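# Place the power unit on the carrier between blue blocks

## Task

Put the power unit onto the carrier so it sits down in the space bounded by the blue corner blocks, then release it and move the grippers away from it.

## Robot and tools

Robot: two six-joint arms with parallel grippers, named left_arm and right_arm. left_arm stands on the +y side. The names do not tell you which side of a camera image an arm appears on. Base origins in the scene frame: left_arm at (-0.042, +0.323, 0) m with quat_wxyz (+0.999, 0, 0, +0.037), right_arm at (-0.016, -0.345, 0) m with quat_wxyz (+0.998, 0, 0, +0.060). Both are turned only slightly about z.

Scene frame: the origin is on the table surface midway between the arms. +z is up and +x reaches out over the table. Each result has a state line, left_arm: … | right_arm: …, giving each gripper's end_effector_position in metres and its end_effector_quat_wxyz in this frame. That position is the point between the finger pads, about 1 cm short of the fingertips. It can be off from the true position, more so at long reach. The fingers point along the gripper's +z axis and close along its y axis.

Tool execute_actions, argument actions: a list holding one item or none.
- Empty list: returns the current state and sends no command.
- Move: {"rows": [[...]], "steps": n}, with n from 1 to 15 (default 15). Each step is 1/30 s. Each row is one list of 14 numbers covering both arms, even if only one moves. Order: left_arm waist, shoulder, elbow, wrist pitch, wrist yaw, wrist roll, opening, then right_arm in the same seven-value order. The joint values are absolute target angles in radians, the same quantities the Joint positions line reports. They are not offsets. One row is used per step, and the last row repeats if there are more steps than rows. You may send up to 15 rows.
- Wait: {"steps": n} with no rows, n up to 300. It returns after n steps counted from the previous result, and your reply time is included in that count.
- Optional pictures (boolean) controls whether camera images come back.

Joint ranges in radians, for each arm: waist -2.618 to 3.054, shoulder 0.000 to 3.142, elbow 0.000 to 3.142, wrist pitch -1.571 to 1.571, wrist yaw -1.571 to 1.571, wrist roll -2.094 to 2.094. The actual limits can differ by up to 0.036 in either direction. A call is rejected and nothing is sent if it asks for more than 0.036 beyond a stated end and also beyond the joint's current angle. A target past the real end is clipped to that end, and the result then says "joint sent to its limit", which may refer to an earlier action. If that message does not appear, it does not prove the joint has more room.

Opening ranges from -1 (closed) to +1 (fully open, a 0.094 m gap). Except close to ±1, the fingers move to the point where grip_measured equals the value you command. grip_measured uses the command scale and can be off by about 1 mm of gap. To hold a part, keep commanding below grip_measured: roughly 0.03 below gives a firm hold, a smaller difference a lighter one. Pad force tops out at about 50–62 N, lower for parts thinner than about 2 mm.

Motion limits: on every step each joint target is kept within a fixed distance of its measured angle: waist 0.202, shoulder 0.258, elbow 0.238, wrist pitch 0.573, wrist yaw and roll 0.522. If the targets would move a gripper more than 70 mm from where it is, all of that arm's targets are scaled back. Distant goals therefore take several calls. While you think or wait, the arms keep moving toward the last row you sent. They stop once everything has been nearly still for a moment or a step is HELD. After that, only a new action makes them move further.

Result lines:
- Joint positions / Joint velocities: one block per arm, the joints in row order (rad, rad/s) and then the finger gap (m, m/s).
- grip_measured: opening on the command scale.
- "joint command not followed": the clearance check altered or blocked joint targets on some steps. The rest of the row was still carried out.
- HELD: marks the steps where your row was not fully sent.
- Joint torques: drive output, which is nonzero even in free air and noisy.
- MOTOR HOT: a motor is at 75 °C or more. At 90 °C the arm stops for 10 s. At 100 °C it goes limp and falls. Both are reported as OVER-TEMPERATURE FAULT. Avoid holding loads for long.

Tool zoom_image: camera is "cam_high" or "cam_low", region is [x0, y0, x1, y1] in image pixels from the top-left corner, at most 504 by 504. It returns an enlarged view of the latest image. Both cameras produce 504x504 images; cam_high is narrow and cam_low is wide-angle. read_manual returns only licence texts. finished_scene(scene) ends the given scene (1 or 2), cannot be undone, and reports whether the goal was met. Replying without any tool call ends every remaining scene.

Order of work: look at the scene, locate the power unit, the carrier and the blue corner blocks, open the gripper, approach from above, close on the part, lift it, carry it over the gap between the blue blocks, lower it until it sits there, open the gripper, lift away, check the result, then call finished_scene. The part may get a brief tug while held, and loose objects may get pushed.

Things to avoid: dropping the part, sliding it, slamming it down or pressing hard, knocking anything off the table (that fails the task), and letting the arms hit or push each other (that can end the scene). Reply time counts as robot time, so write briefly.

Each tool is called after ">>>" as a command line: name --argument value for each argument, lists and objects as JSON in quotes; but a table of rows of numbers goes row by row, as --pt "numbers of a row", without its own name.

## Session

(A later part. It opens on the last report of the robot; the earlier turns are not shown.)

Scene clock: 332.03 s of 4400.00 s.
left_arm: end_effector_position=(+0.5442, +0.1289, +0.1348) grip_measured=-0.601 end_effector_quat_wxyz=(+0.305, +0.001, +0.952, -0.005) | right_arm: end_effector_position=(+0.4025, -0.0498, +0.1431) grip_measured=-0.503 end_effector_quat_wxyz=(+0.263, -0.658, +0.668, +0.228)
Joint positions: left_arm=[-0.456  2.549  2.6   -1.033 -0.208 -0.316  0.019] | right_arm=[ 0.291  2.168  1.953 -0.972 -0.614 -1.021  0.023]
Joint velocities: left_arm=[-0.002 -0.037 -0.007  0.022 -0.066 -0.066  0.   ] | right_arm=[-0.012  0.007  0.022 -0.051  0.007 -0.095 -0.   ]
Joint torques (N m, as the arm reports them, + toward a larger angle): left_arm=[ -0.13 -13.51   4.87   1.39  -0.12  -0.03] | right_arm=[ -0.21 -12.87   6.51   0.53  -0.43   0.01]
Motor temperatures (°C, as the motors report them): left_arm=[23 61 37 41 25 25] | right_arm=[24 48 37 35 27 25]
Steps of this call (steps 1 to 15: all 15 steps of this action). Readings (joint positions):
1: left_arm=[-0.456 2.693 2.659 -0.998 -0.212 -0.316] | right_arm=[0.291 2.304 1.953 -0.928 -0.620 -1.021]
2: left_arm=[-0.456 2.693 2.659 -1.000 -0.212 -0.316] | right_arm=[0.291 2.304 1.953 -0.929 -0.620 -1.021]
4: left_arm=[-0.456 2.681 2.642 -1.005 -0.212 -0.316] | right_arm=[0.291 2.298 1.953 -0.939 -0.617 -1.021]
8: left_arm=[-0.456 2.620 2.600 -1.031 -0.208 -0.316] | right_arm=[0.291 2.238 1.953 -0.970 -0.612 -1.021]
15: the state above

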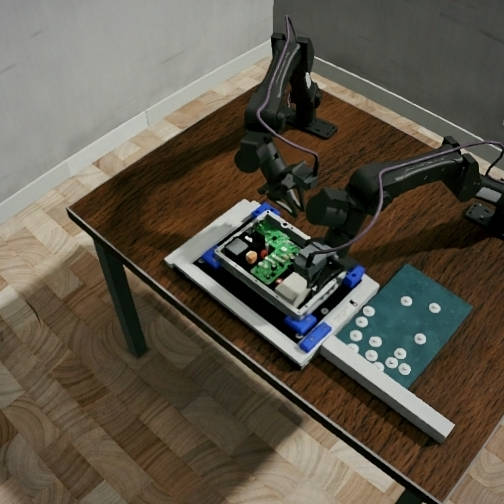

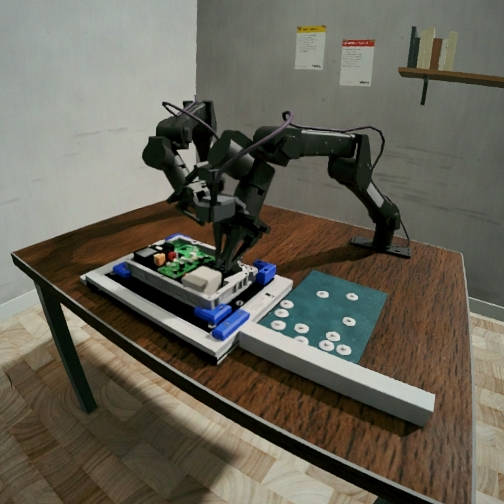

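>>> execute_actions --actions '[{"rows":[[-0.25,2.0,2.2,-1.0,-0.1,-0.2,-0.6,0.1,1.7,1.7,-0.9,-0.5,-0.8,-0.5]],"steps":15}]' --pictures false

>>> execute_actions --actions '[{"rows":[[0,1.3,1.4,-0.8,0,0,-0.6,0,1.2,1.2,-0.7,0,0,-0.5]],"steps":15}]' --pictures false

>>> execute_actions --actions '[{"steps":25}]'

>>> zoom_image --camera "cam_high" --region '[160,180,390,370]'

Scene clock: 340.50 s of 4400.00 s.
left_arm: end_effector_position=(+0.4922, +0.2626, +0.2497) grip_measured=-0.601 end_effector_quat_wxyz=(+0.337, -0.052, +0.940, -0.003) | right_arm: end_effector_position=(+0.3932, -0.1696, +0.2752) grip_measured=-0.503 end_effector_quat_wxyz=(+0.386, -0.524, +0.750, +0.120)
Joint positions: left_arm=[-0.232  2.075  2.21  -1.028 -0.129 -0.221  0.019] | right_arm=[ 0.091  1.676  1.708 -0.905 -0.498 -0.825  0.023]
Joint velocities: left_arm=[-0.085 -0.921 -0.022  0.081  0.183  0.11  -0.001] | right_arm=[ 0.022 -0.007 -0.007 -0.007 -0.081  0.051 -0.   ]
Joint torques (N m, as the arm reports them, + toward a larger angle): left_arm=[ -1.06 -10.75   4.06   1.65   0.08   0.02] | right_arm=[ 0.42 -6.1   6.    1.07 -0.25  0.12]
Motor temperatures (°C, as the motors report them): left_arm=[24 61 36 40 25 25] | right_arm=[24 48 37 35 27 25]
Steps of this call (steps 1 to 15: the robot went on to your last target; steps 16 to 90: nothing new was sent; then 4.97 s passed at rest; steps 91 to 105: all 15 steps of this action). Readings (joint positions):
91: left_arm=[-0.447 2.533 2.570 -1.023 -0.196 -0.306] | right_arm=[0.283 2.151 1.922 -0.957 -0.607 -1.001]
92: left_arm=[-0.437 2.504 2.518 -1.018 -0.178 -0.294] | right_arm=[0.269 2.116 1.867 -0.941 -0.594 -0.977]
94: left_arm=[-0.394 2.438 2.410 -1.017 -0.154 -0.274] | right_arm=[0.217 2.040 1.778 -0.944 -0.568 -0.937]
98: left_arm=[-0.284 2.299 2.250 -1.028 -0.139 -0.247] | right_arm=[0.109 1.878 1.713 -0.943 -0.516 -0.879]
105: the state above

Scene clock: 341.00 s of 4400.00 s.
left_arm: end_effector_position=(+0.3252, +0.3574, +0.3064) grip_measured=-0.601 end_effector_quat_wxyz=(+0.422, -0.049, +0.905, +0.023) | right_arm: end_effector_position=(+0.3359, -0.2998, +0.2627) grip_measured=-0.503 end_effector_quat_wxyz=(+0.410, -0.080, +0.908, +0.023)
Joint positions: left_arm=[ 0.007  1.282  1.426 -0.842 -0.02  -0.017  0.019] | right_arm=[-0.006  1.199  1.21  -0.735 -0.022 -0.051  0.023]
Joint velocities: left_arm=[-0.012  0.1   -0.154  0.242  0.037  0.022  0.   ] | right_arm=[0.007 0.007 0.002 0.125 0.022 0.227 0.   ]
Joint torques (N m, as the arm reports them, + toward a larger angle): left_arm=[-0.64 -2.73  3.78  1.76  0.11  0.01] | right_arm=[ 0.39 -3.76  5.9   1.34  0.13  0.  ]
Motor temperatures (°C, as the motors report them): left_arm=[24 60 36 40 25 25] | right_arm=[24 47 37 35 27 25]
Steps of this call (steps 1 to 15: all 15 steps of this action). Readings (joint positions):
1: left_arm=[-0.223 2.030 2.180 -0.995 -0.110 -0.198] | right_arm=[0.089 1.649 1.672 -0.861 -0.447 -0.763]
2: left_arm=[-0.207 1.976 2.130 -0.961 -0.086 -0.172] | right_arm=[0.080 1.603 1.600 -0.818 -0.375 -0.682]
4: left_arm=[-0.139 1.866 2.022 -0.915 -0.058 -0.129] | right_arm=[0.040 1.477 1.439 -0.774 -0.249 -0.502]
8: left_arm=[0.014 1.579 1.705 -0.837 -0.045 -0.062] | right_arm=[-0.006 1.229 1.215 -0.779 -0.089 -0.210]
15: the state above

Scene clock: 341.83 s of 4400.00 s.
left_arm: end_effector_position=(+0.3287, +0.3564, +0.2964) grip_measured=-0.601 end_effector_quat_wxyz=(+0.414, -0.042, +0.909, +0.021) | right_arm: end_effector_position=(+0.3380, -0.3023, +0.2646) grip_measured=-0.503 end_effector_quat_wxyz=(+0.415, -0.058, +0.908, +0.025)
Joint positions: left_arm=[ 0.007  1.295  1.407 -0.828 -0.013 -0.005  0.019] | right_arm=[-0.006  1.199  1.21  -0.725 -0.007 -0.01   0.023]
Joint velocities: left_arm=[ 0.002 -0.012 -0.002 -0.066 -0.022 -0.066 -0.001] | right_arm=[-0.007 -0.012 -0.002 -0.007  0.007  0.037 -0.   ]
Joint torques (N m, as the arm reports them, + toward a larger angle): left_arm=[-0.54 -3.49  4.57  1.92  0.16  0.02] | right_arm=[ 0.34 -3.82  5.99  1.4   0.06  0.1 ]
Motor temperatures (°C, as the motors report them): left_arm=[24 60 36 40 25 25] | right_arm=[24 47 37 35 27 25]
Steps of this call (steps 1 to 25: the robot went on to your last target). Readings (joint positions):
1: left_arm=[0.007 1.284 1.421 -0.837 -0.018 -0.015] | right_arm=[-0.006 1.199 1.210 -0.733 -0.019 -0.043]
2: left_arm=[0.007 1.287 1.416 -0.834 -0.017 -0.013] | right_arm=[-0.006 1.199 1.210 -0.731 -0.016 -0.036]
4: left_arm=[0.007 1.292 1.410 -0.834 -0.015 -0.010] | right_arm=[-0.006 1.199 1.210 -0.728 -0.013 -0.026]
8: left_arm=[0.007 1.295 1.407 -0.833 -0.014 -0.007] | right_arm=[-0.006 1.199 1.210 -0.726 -0.009 -0.017]
25: the state above

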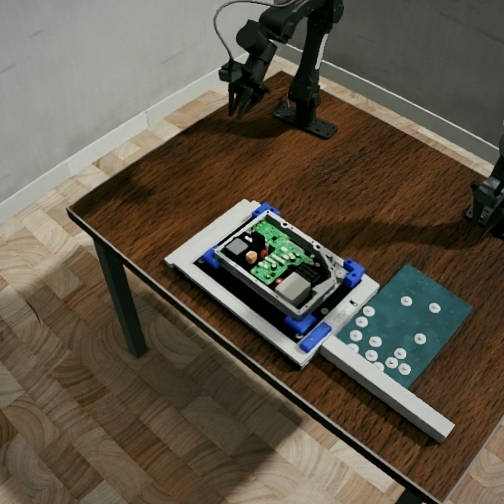

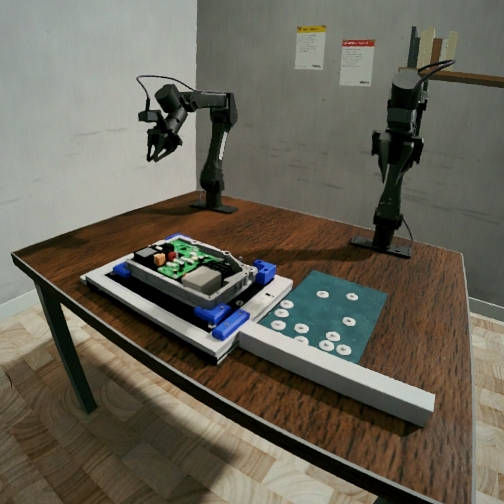

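Region (160, 180, 390, 370) of cam_high's 504x504 image, scaled by 2.191, with more detail than that image has; it fills the top 416 rows of this view, and the rest is white.

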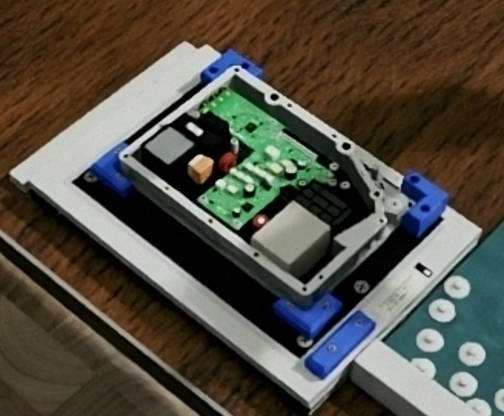

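>>> finished_scene --scene 2

The scene is finished: the task was done.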